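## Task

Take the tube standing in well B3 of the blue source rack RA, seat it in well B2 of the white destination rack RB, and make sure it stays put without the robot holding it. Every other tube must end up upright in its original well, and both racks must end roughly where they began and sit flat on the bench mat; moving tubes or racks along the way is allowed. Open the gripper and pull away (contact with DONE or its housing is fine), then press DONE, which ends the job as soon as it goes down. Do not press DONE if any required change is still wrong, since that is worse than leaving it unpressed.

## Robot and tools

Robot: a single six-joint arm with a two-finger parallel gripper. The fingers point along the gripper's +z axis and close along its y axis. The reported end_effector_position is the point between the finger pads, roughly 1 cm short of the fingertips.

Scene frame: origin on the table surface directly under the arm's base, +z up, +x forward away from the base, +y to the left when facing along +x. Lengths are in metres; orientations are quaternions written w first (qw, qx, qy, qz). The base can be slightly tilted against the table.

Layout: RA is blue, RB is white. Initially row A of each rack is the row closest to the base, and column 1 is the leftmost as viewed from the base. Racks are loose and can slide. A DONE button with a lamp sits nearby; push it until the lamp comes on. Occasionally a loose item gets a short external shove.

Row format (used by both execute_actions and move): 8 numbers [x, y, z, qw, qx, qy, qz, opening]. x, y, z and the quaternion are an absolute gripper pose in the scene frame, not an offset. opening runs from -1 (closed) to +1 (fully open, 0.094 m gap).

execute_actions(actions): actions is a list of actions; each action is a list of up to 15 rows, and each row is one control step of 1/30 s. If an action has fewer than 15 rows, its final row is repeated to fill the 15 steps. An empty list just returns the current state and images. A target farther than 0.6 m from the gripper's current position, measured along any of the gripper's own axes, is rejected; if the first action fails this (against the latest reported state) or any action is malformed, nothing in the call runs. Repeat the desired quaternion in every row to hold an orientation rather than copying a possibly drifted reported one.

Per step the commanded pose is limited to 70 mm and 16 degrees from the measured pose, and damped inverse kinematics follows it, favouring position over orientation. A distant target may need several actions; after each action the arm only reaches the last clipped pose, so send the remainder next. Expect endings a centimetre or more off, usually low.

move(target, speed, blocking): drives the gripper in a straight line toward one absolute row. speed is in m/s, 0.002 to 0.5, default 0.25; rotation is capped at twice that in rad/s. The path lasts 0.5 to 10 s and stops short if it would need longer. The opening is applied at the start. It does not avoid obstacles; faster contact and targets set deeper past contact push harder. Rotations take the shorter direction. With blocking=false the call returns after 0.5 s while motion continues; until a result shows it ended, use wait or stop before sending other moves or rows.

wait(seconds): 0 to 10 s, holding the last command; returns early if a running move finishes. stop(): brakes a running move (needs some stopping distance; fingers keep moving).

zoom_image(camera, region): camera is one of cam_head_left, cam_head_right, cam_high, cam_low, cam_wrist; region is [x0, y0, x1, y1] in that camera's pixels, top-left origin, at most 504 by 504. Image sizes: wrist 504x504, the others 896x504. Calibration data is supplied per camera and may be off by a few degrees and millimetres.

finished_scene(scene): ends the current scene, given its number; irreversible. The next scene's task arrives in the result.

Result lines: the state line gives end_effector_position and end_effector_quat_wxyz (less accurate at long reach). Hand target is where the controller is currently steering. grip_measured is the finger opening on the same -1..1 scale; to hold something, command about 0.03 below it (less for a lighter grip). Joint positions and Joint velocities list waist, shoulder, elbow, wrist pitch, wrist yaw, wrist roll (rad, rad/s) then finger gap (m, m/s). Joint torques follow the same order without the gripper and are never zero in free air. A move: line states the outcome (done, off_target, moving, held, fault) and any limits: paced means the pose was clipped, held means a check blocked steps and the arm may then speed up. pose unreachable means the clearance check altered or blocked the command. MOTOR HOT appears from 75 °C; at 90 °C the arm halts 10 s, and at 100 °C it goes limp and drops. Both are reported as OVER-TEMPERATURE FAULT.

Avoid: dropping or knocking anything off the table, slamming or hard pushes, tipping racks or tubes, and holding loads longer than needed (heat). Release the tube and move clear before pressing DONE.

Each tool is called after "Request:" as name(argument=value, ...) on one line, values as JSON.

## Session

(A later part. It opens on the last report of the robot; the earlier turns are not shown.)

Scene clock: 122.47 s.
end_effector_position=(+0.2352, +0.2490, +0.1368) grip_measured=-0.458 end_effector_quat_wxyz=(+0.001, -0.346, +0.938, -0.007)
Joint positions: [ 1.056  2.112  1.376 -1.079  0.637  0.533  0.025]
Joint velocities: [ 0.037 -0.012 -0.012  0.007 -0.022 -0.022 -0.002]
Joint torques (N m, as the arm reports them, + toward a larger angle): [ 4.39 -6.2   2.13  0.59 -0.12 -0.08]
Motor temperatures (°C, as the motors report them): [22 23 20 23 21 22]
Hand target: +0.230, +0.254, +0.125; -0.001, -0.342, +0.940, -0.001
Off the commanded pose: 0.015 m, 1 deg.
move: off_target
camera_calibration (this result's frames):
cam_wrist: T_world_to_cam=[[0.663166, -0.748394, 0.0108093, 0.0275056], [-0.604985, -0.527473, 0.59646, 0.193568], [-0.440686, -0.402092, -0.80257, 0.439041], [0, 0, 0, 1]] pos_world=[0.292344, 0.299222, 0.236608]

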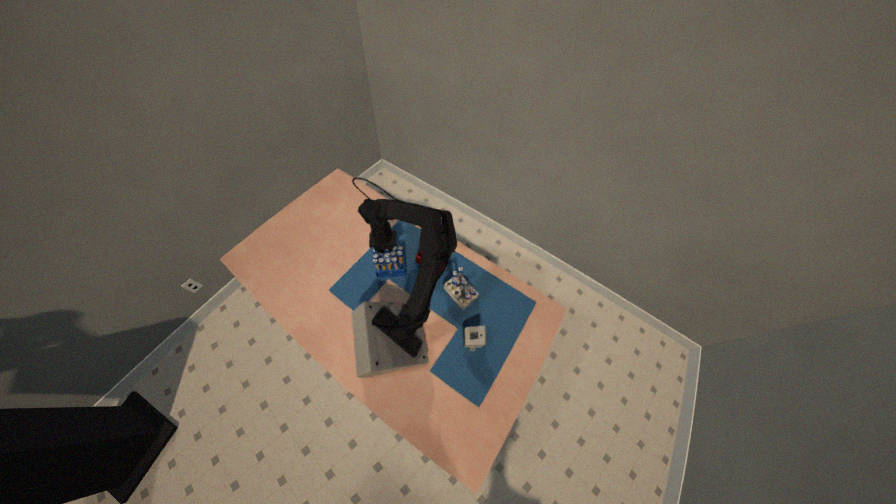

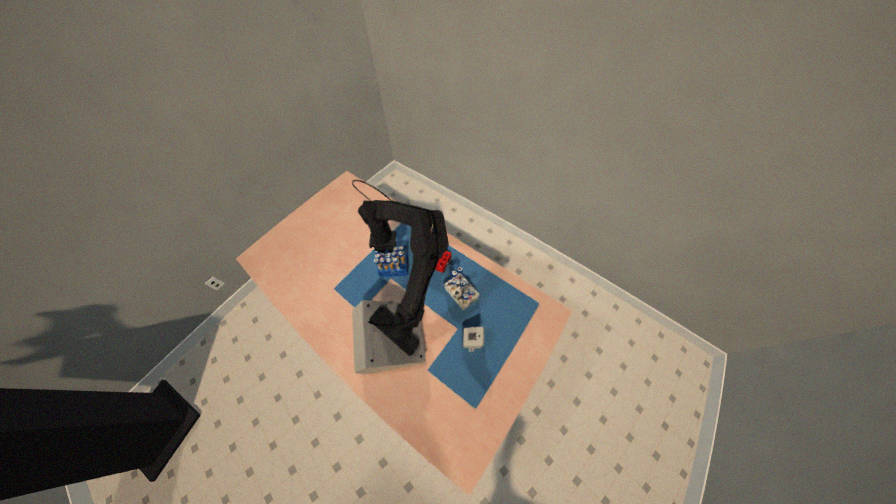

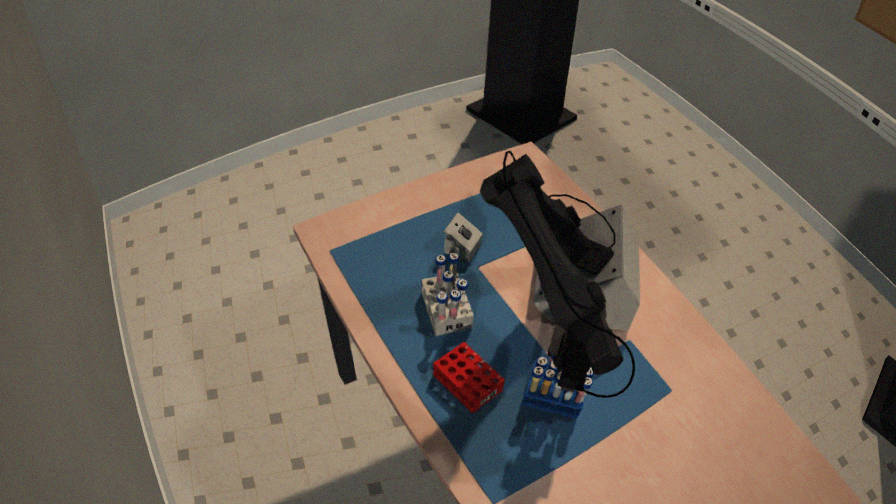

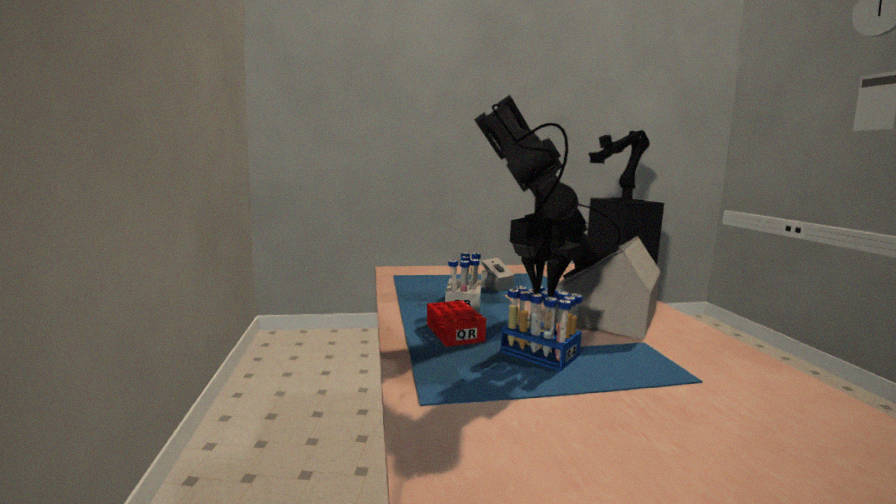

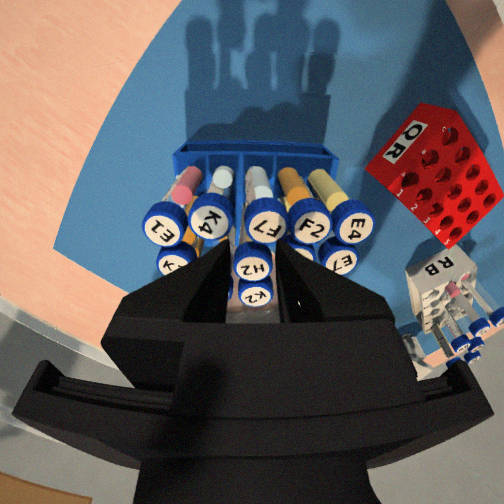

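Request:
move(target=[0.224,0.243,0.18,0,0.682,-0.731,0,-0.42], speed=0.06)

Request:
move(target=[0.2235,0.243,0.14,0,0.682,-0.731,0,-0.42], speed=0.03)

Request:
zoom_image(camera="cam_wrist", region=[150,150,350,330])

Scene clock: 151.00 s.
end_effector_position=(+0.2171, +0.2338, +0.1570) grip_measured=-0.422 end_effector_quat_wxyz=(+0.030, +0.683, -0.730, +0.017)
Joint positions: [ 1.114  2.097  1.394 -1.223  0.609 -0.156  0.027]
Joint velocities: [ 0.022  0.012  0.002 -0.022 -0.007 -0.037 -0.   ]
Joint torques (N m, as the arm reports them, + toward a larger angle): [  7.16 -10.56   6.59  -0.1   -0.11  -0.03]
Motor temperatures (°C, as the motors report them): [22 24 20 23 21 22]
Hand target: +0.223, +0.243, +0.180; -0.000, +0.683, -0.731, -0.002
Off the commanded pose: 0.026 m, 4 deg.
move: off_target
camera_calibration (this result's frames):
cam_wrist: T_world_to_cam=[[0.998625, -0.0485898, -0.0196892, -0.203783], [-0.0244147, -0.763349, 0.645525, 0.0838431], [-0.0463956, -0.644157, -0.763485, 0.406018], [0, 0, 0, 1]] pos_world=[0.224387, 0.315639, 0.251854]

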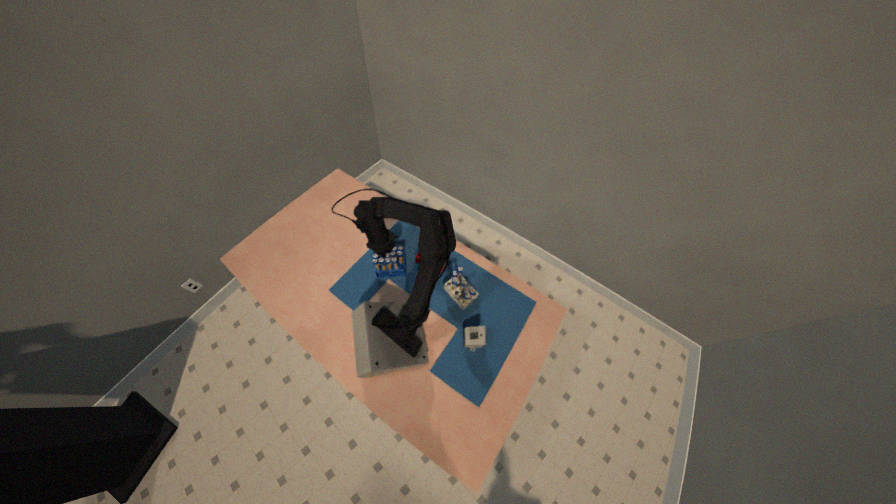

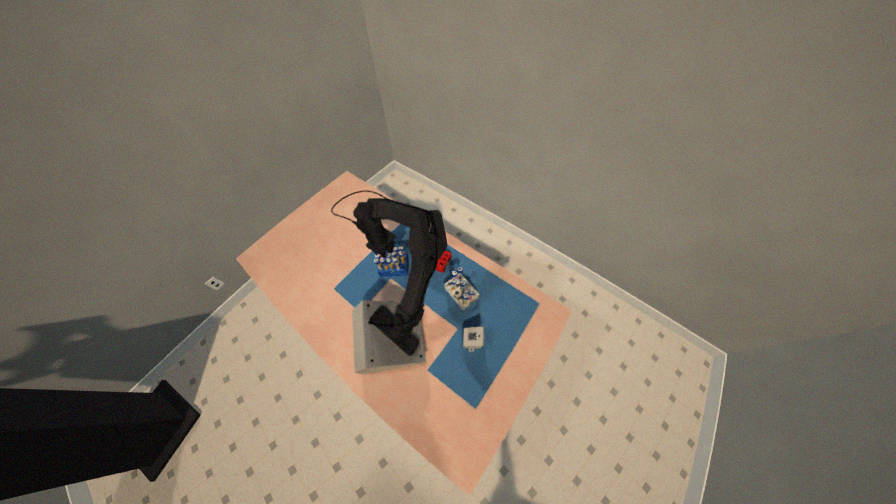

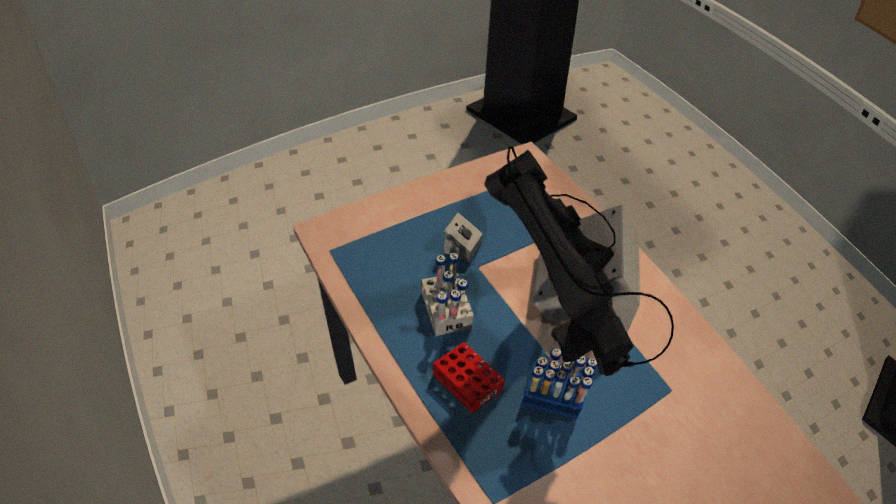

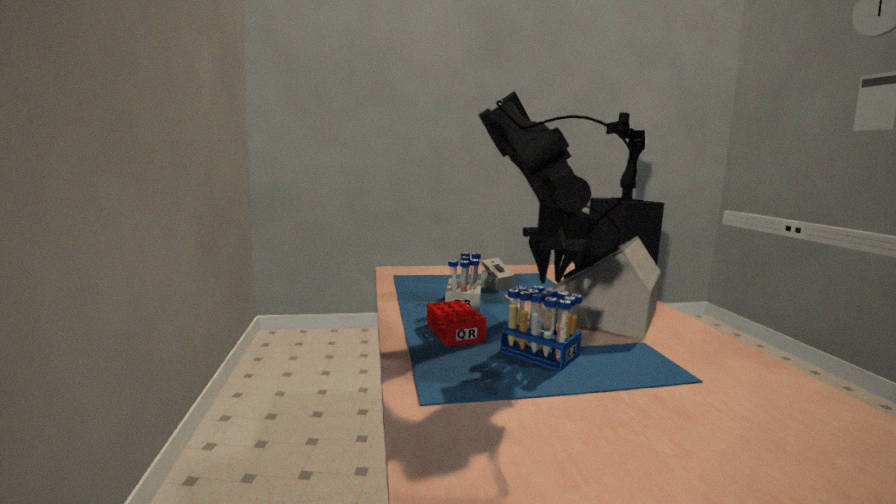

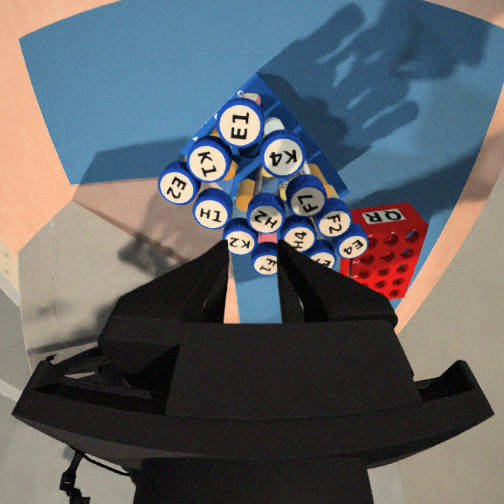

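Scene clock: 152.37 s.
end_effector_position=(+0.2221, +0.2394, +0.1385) grip_measured=-0.421 end_effector_quat_wxyz=(+0.014, +0.686, -0.728, +0.012)
Joint positions: [ 1.079  2.097  1.339 -1.106  0.628 -0.225  0.027]
Joint velocities: [ 0.007 -0.012  0.002  0.037  0.037 -0.037  0.   ]
Joint torques (N m, as the arm reports them, + toward a larger angle): [ 4.87 -9.25  2.89  0.31 -0.11 -0.1 ]
Motor temperatures (°C, as the motors report them): [22 24 20 23 21 22]
Hand target: +0.224, +0.242, +0.140; +0.001, +0.682, -0.732, +0.001
Off the commanded pose: 0.004 m, 2 deg.
move: done
camera_calibration (this result's frames):
cam_wrist: T_world_to_cam=[[0.999141, -0.0410689, -0.00558965, -0.212717], [-0.0286417, -0.781614, 0.623105, 0.108665], [-0.0299592, -0.622409, -0.782119, 0.389473], [0, 0, 0, 1]] pos_world=[0.227315, 0.31861, 0.235716]

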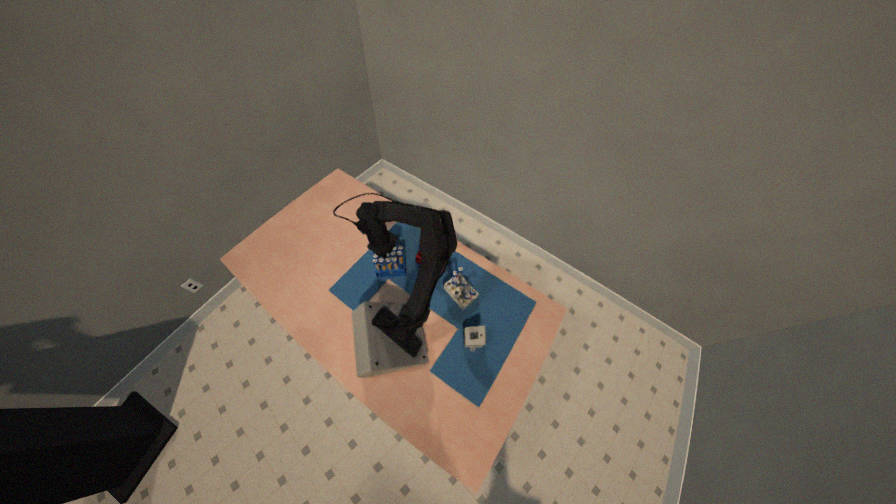

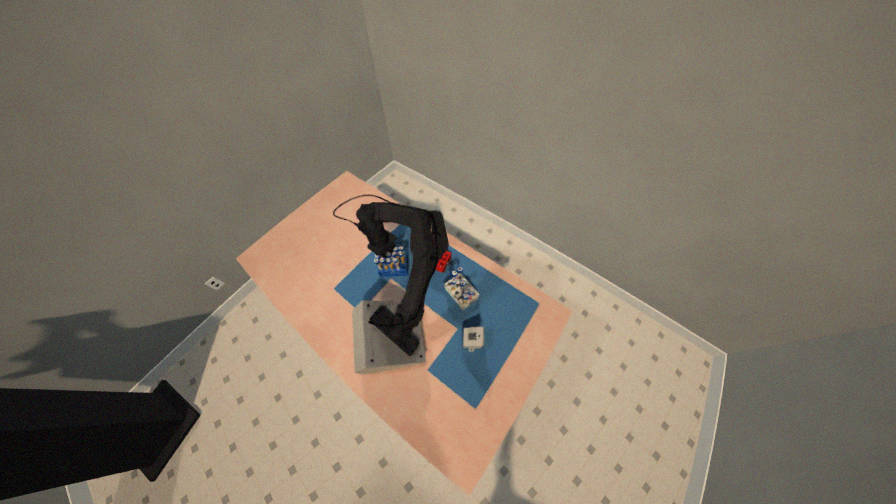

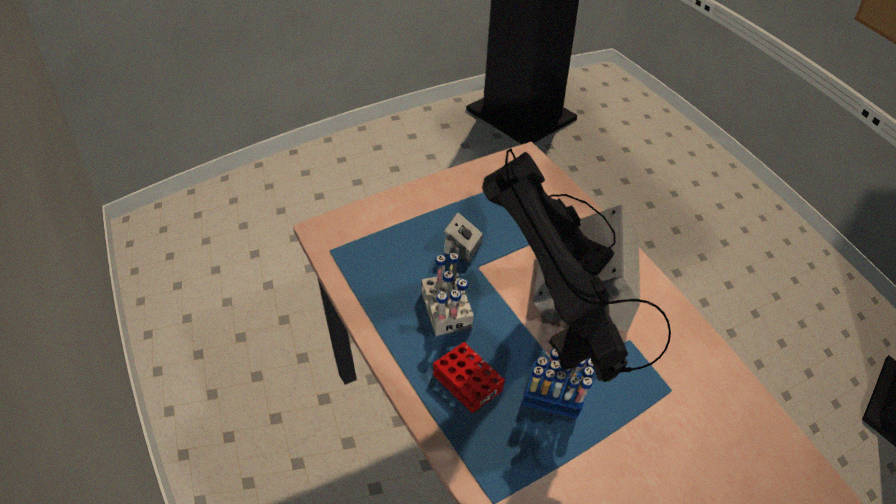

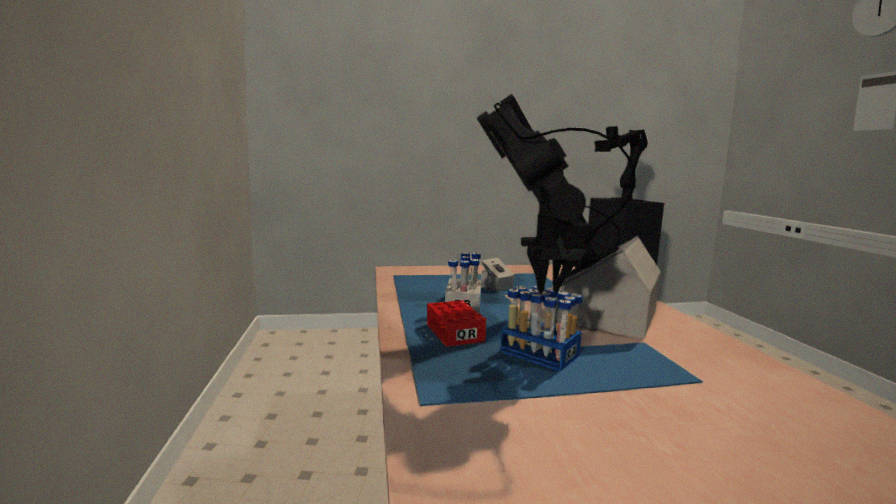

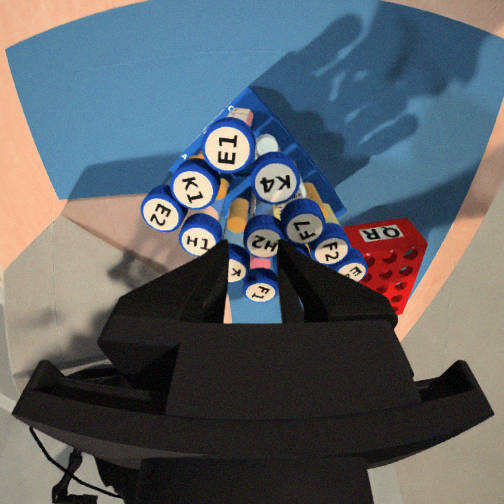

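Region (150, 150, 350, 330) of cam_wrist's 504x504 image, scaled by 2.520, with more detail than that image has; it fills the top 454 rows of this view, and the rest is white.

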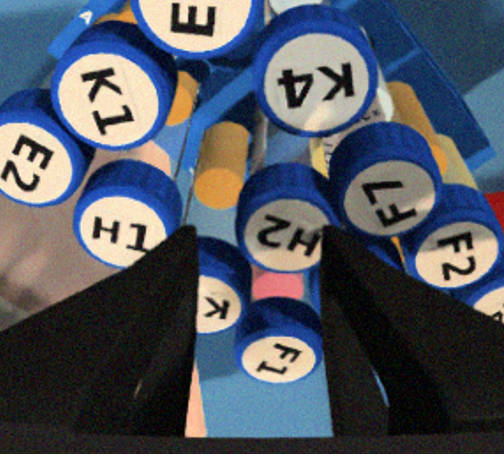

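Request:
move(target=[0.227,0.246,0.175,0,0.656,-0.755,0,-0.44], speed=0.06)

Request:
move(target=[0.227,0.246,0.141,0,0.656,-0.755,0,-0.44], speed=0.03)

Request:
zoom_image(camera="cam_wrist", region=[150,150,350,330])

Scene clock: 158.13 s.
end_effector_position=(+0.2243, +0.2381, +0.1570) grip_measured=-0.438 end_effector_quat_wxyz=(-0.022, -0.662, +0.749, -0.013)
Joint positions: [ 1.1    2.097  1.409 -1.207  0.613 -0.128  0.026]
Joint velocities: [ 0.002 -0.012 -0.007 -0.007  0.037  0.037  0.   ]
Joint torques (N m, as the arm reports them, + toward a larger angle): [ 7.16 -9.55  6.13 -0.09 -0.09  0.06]
Motor temperatures (°C, as the motors report them): [22 24 20 23 21 22]
Hand target: +0.227, +0.246, +0.175; -0.000, -0.656, +0.755, +0.001
Off the commanded pose: 0.020 m, 3 deg.
move: off_target
camera_calibration (this result's frames):
cam_wrist: T_world_to_cam=[[0.994395, -0.104781, -0.0141329, -0.197232], [-0.0722853, -0.771298, 0.632356, 0.102025], [-0.0771595, -0.62779, -0.774549, 0.413826], [0, 0, 0, 1]] pos_world=[0.235432, 0.317821, 0.253225]

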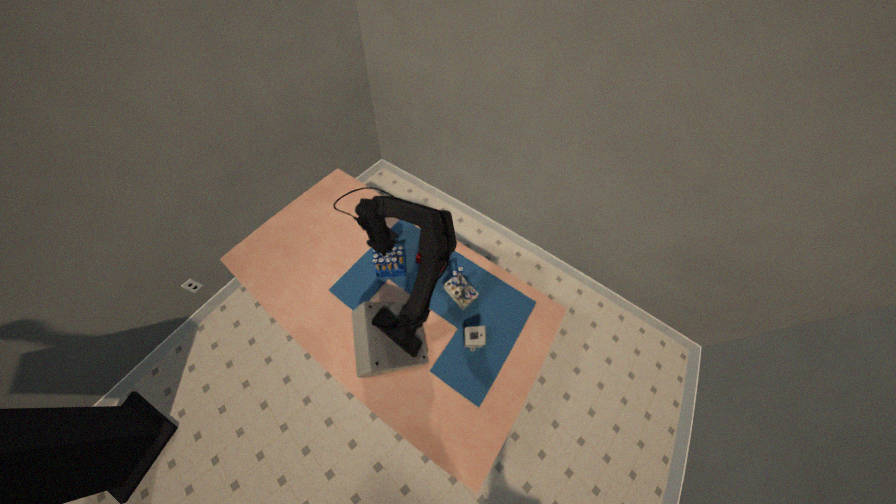

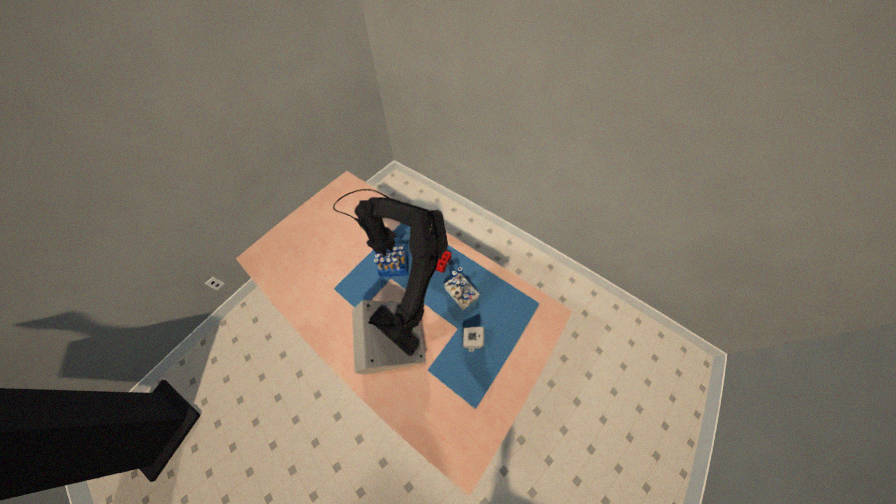

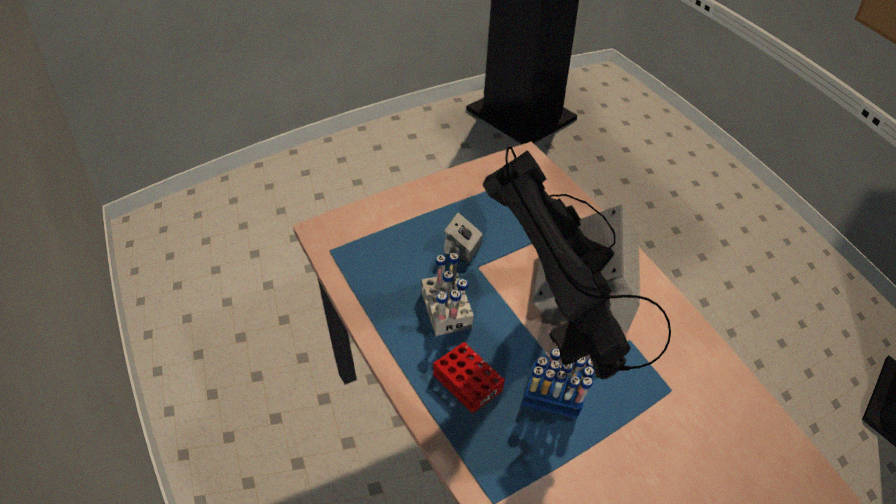

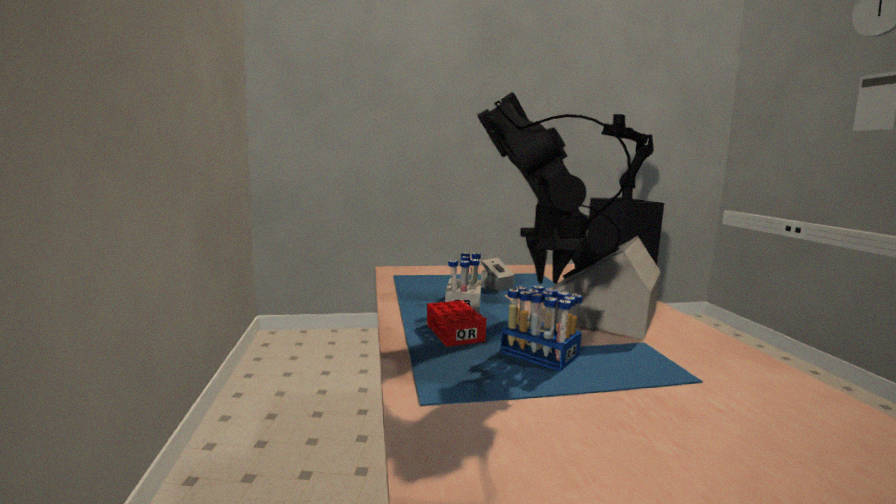

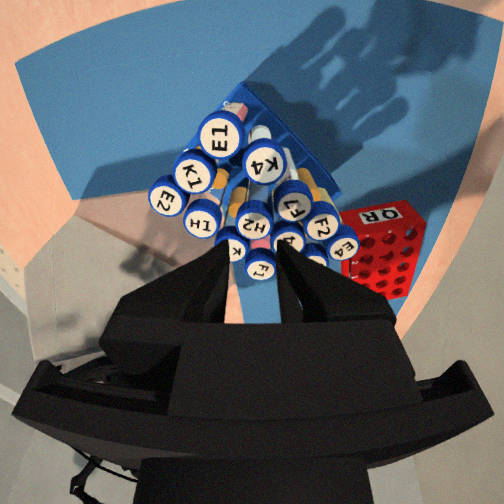

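Scene clock: 159.37 s.
end_effector_position=(+0.2253, +0.2416, +0.1381) grip_measured=-0.438 end_effector_quat_wxyz=(-0.014, -0.656, +0.755, -0.006)
Joint positions: [ 1.068  2.097  1.349 -1.1    0.619 -0.163  0.026]
Joint velocities: [-0.012 -0.002 -0.007  0.037 -0.007 -0.081 -0.001]
Joint torques (N m, as the arm reports them, + toward a larger angle): [ 5.59 -8.56  3.6   0.22  0.02 -0.1 ]
Motor temperatures (°C, as the motors report them): [22 24 20 23 21 22]
Hand target: +0.227, +0.246, +0.141; -0.001, -0.655, +0.755, -0.001
Off the commanded pose: 0.006 m, 2 deg.
move: done
camera_calibration (this result's frames):
cam_wrist: T_world_to_cam=[[0.992464, -0.121799, -0.0133999, -0.193707], [-0.087762, -0.782883, 0.615948, 0.125307], [-0.0855123, -0.610131, -0.787673, 0.40092], [0, 0, 0, 1]] pos_world=[0.237528, 0.319121, 0.236016]

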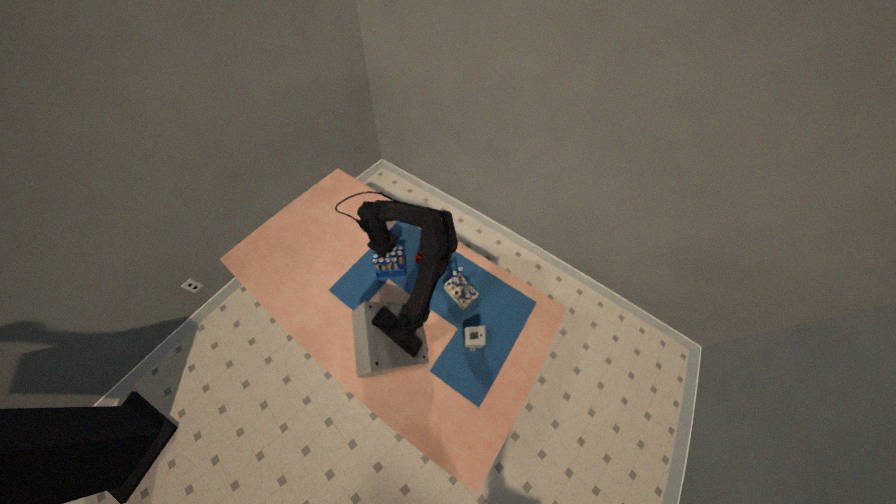

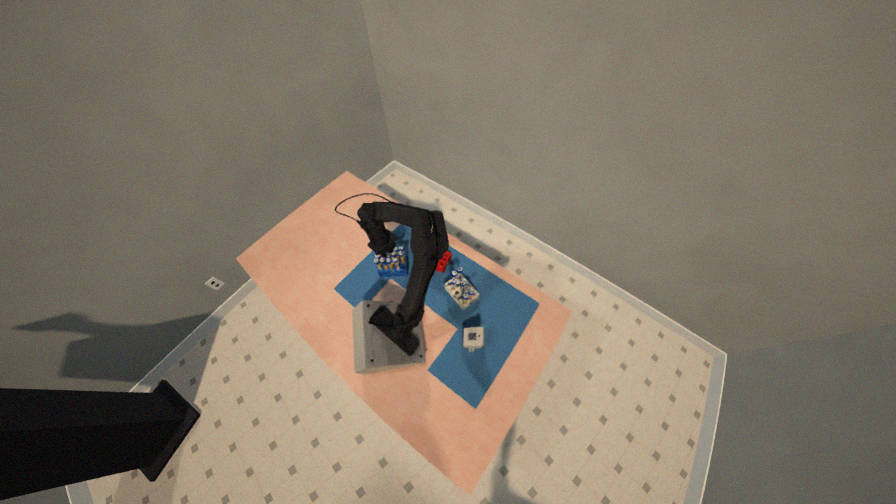

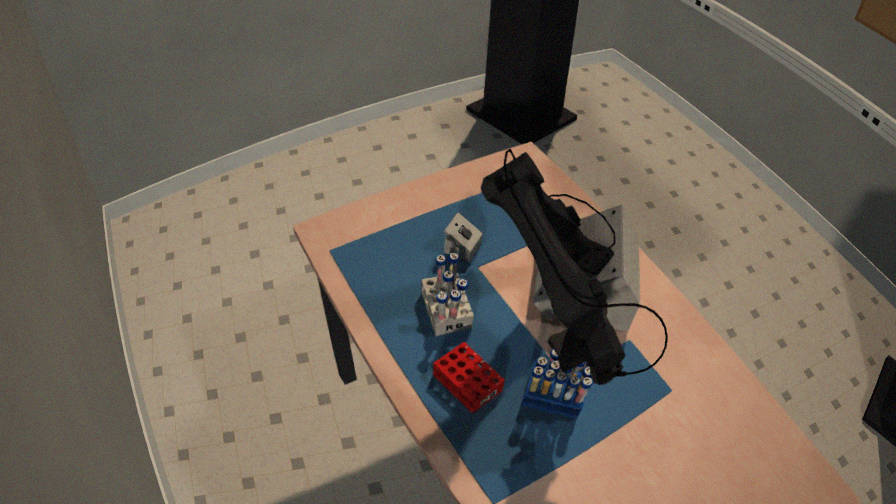

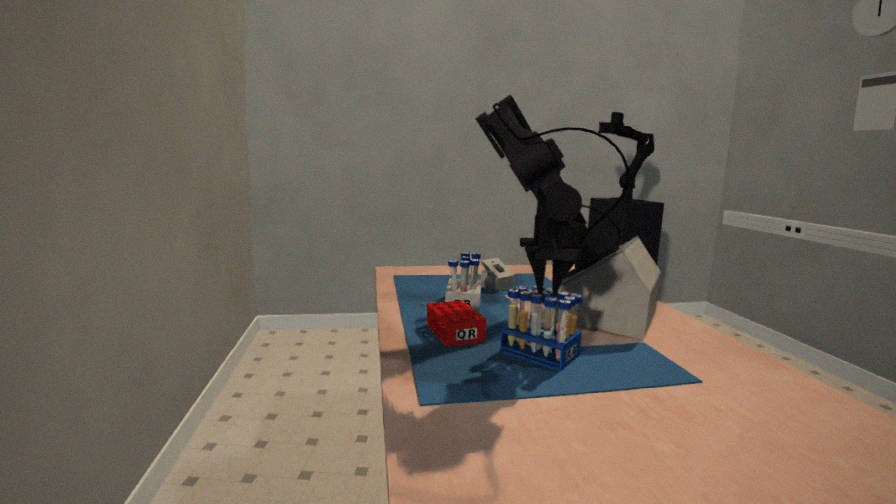

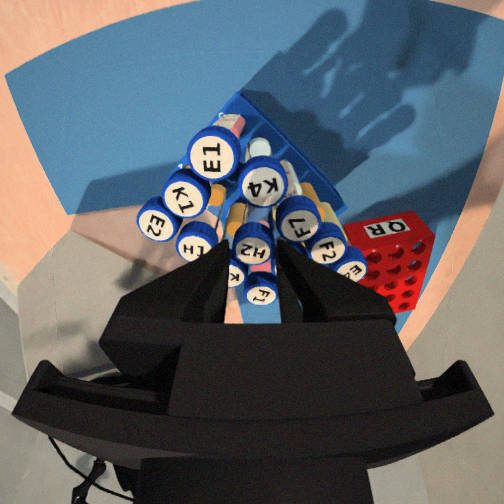

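Region (150, 150, 350, 330) of cam_wrist's 504x504 image, scaled by 2.520, with more detail than that image has; it fills the top 454 rows of this view, and the rest is white.

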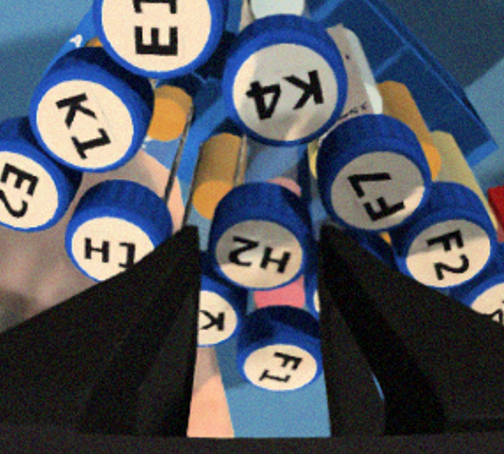

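Request:
move(target=[0.222,0.247,0.116,0,0.656,-0.755,0,-0.44], speed=0.015)

Scene clock: 163.07 s.
end_effector_position=(+0.2253, +0.2419, +0.1355) grip_measured=-0.439 end_effector_quat_wxyz=(-0.003, -0.660, +0.752, -0.003)
Joint positions: [ 1.067  2.081  1.316 -1.057  0.626 -0.19   0.026]
Joint velocities: [ 0.022 -0.002 -0.017  0.066 -0.007 -0.022 -0.   ]
Joint torques (N m, as the arm reports them, + toward a larger angle): [ 3.27 -5.47  1.08  0.83  0.02 -0.16]
Motor temperatures (°C, as the motors report them): [22 24 20 23 21 22]
Hand target: +0.222, +0.246, +0.117; -0.002, -0.656, +0.755, -0.001
Off the commanded pose: 0.020 m, 1 deg.
move: off_target
camera_calibration (this result's frames):
cam_wrist: T_world_to_cam=[[0.993757, -0.111523, -0.00315485, -0.197922], [-0.0872953, -0.794854, 0.600488, 0.132053], [-0.0694761, -0.596464, -0.799627, 0.39378], [0, 0, 0, 1]] pos_world=[0.235572, 0.317766, 0.234956]

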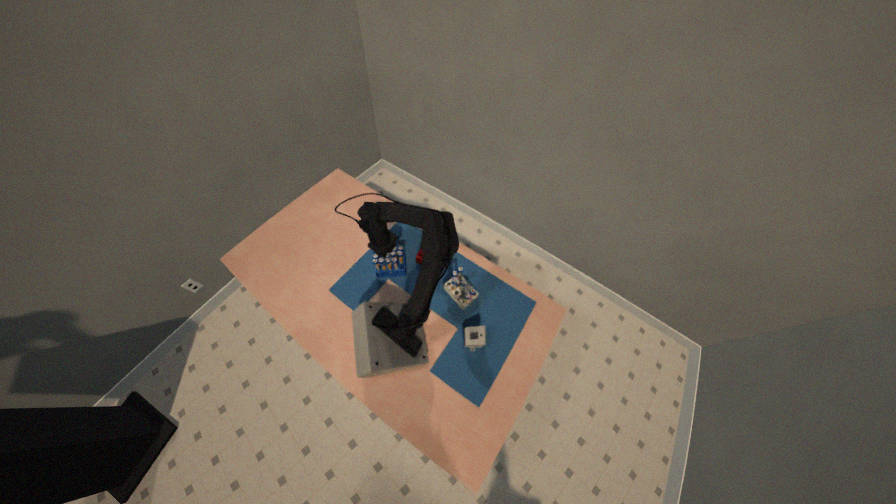

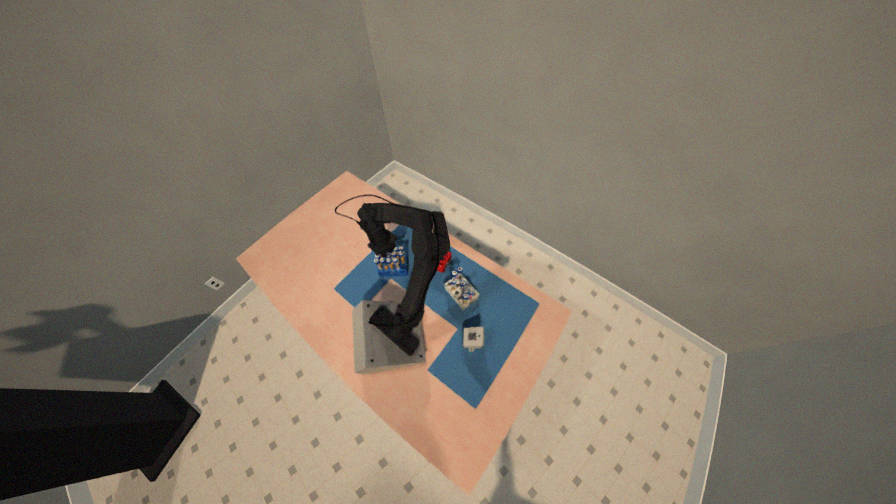

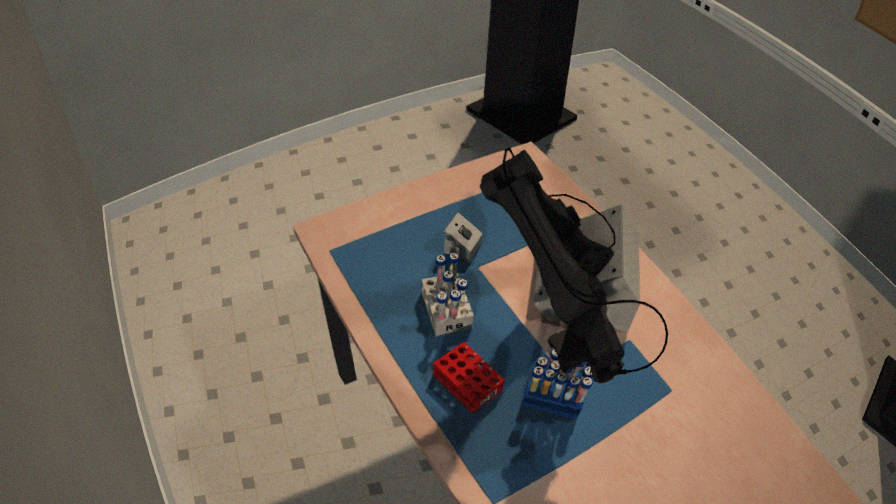

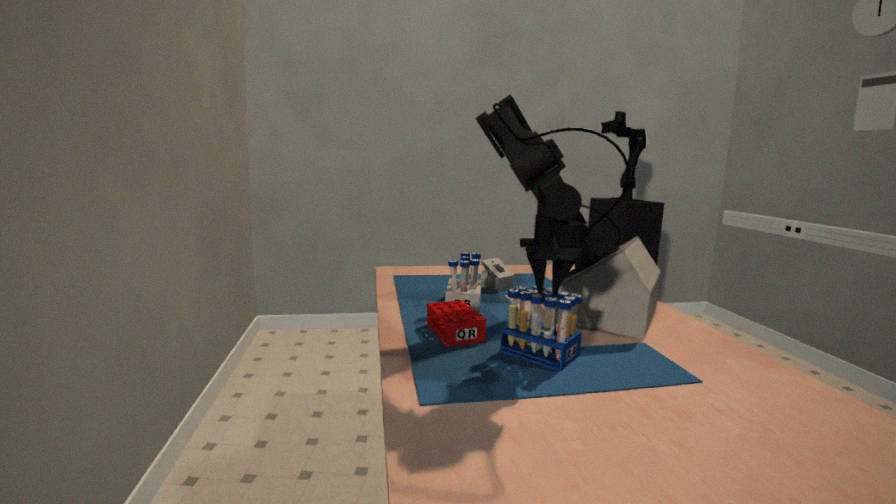

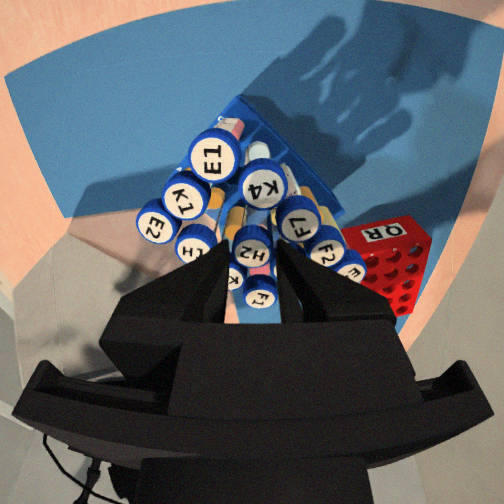

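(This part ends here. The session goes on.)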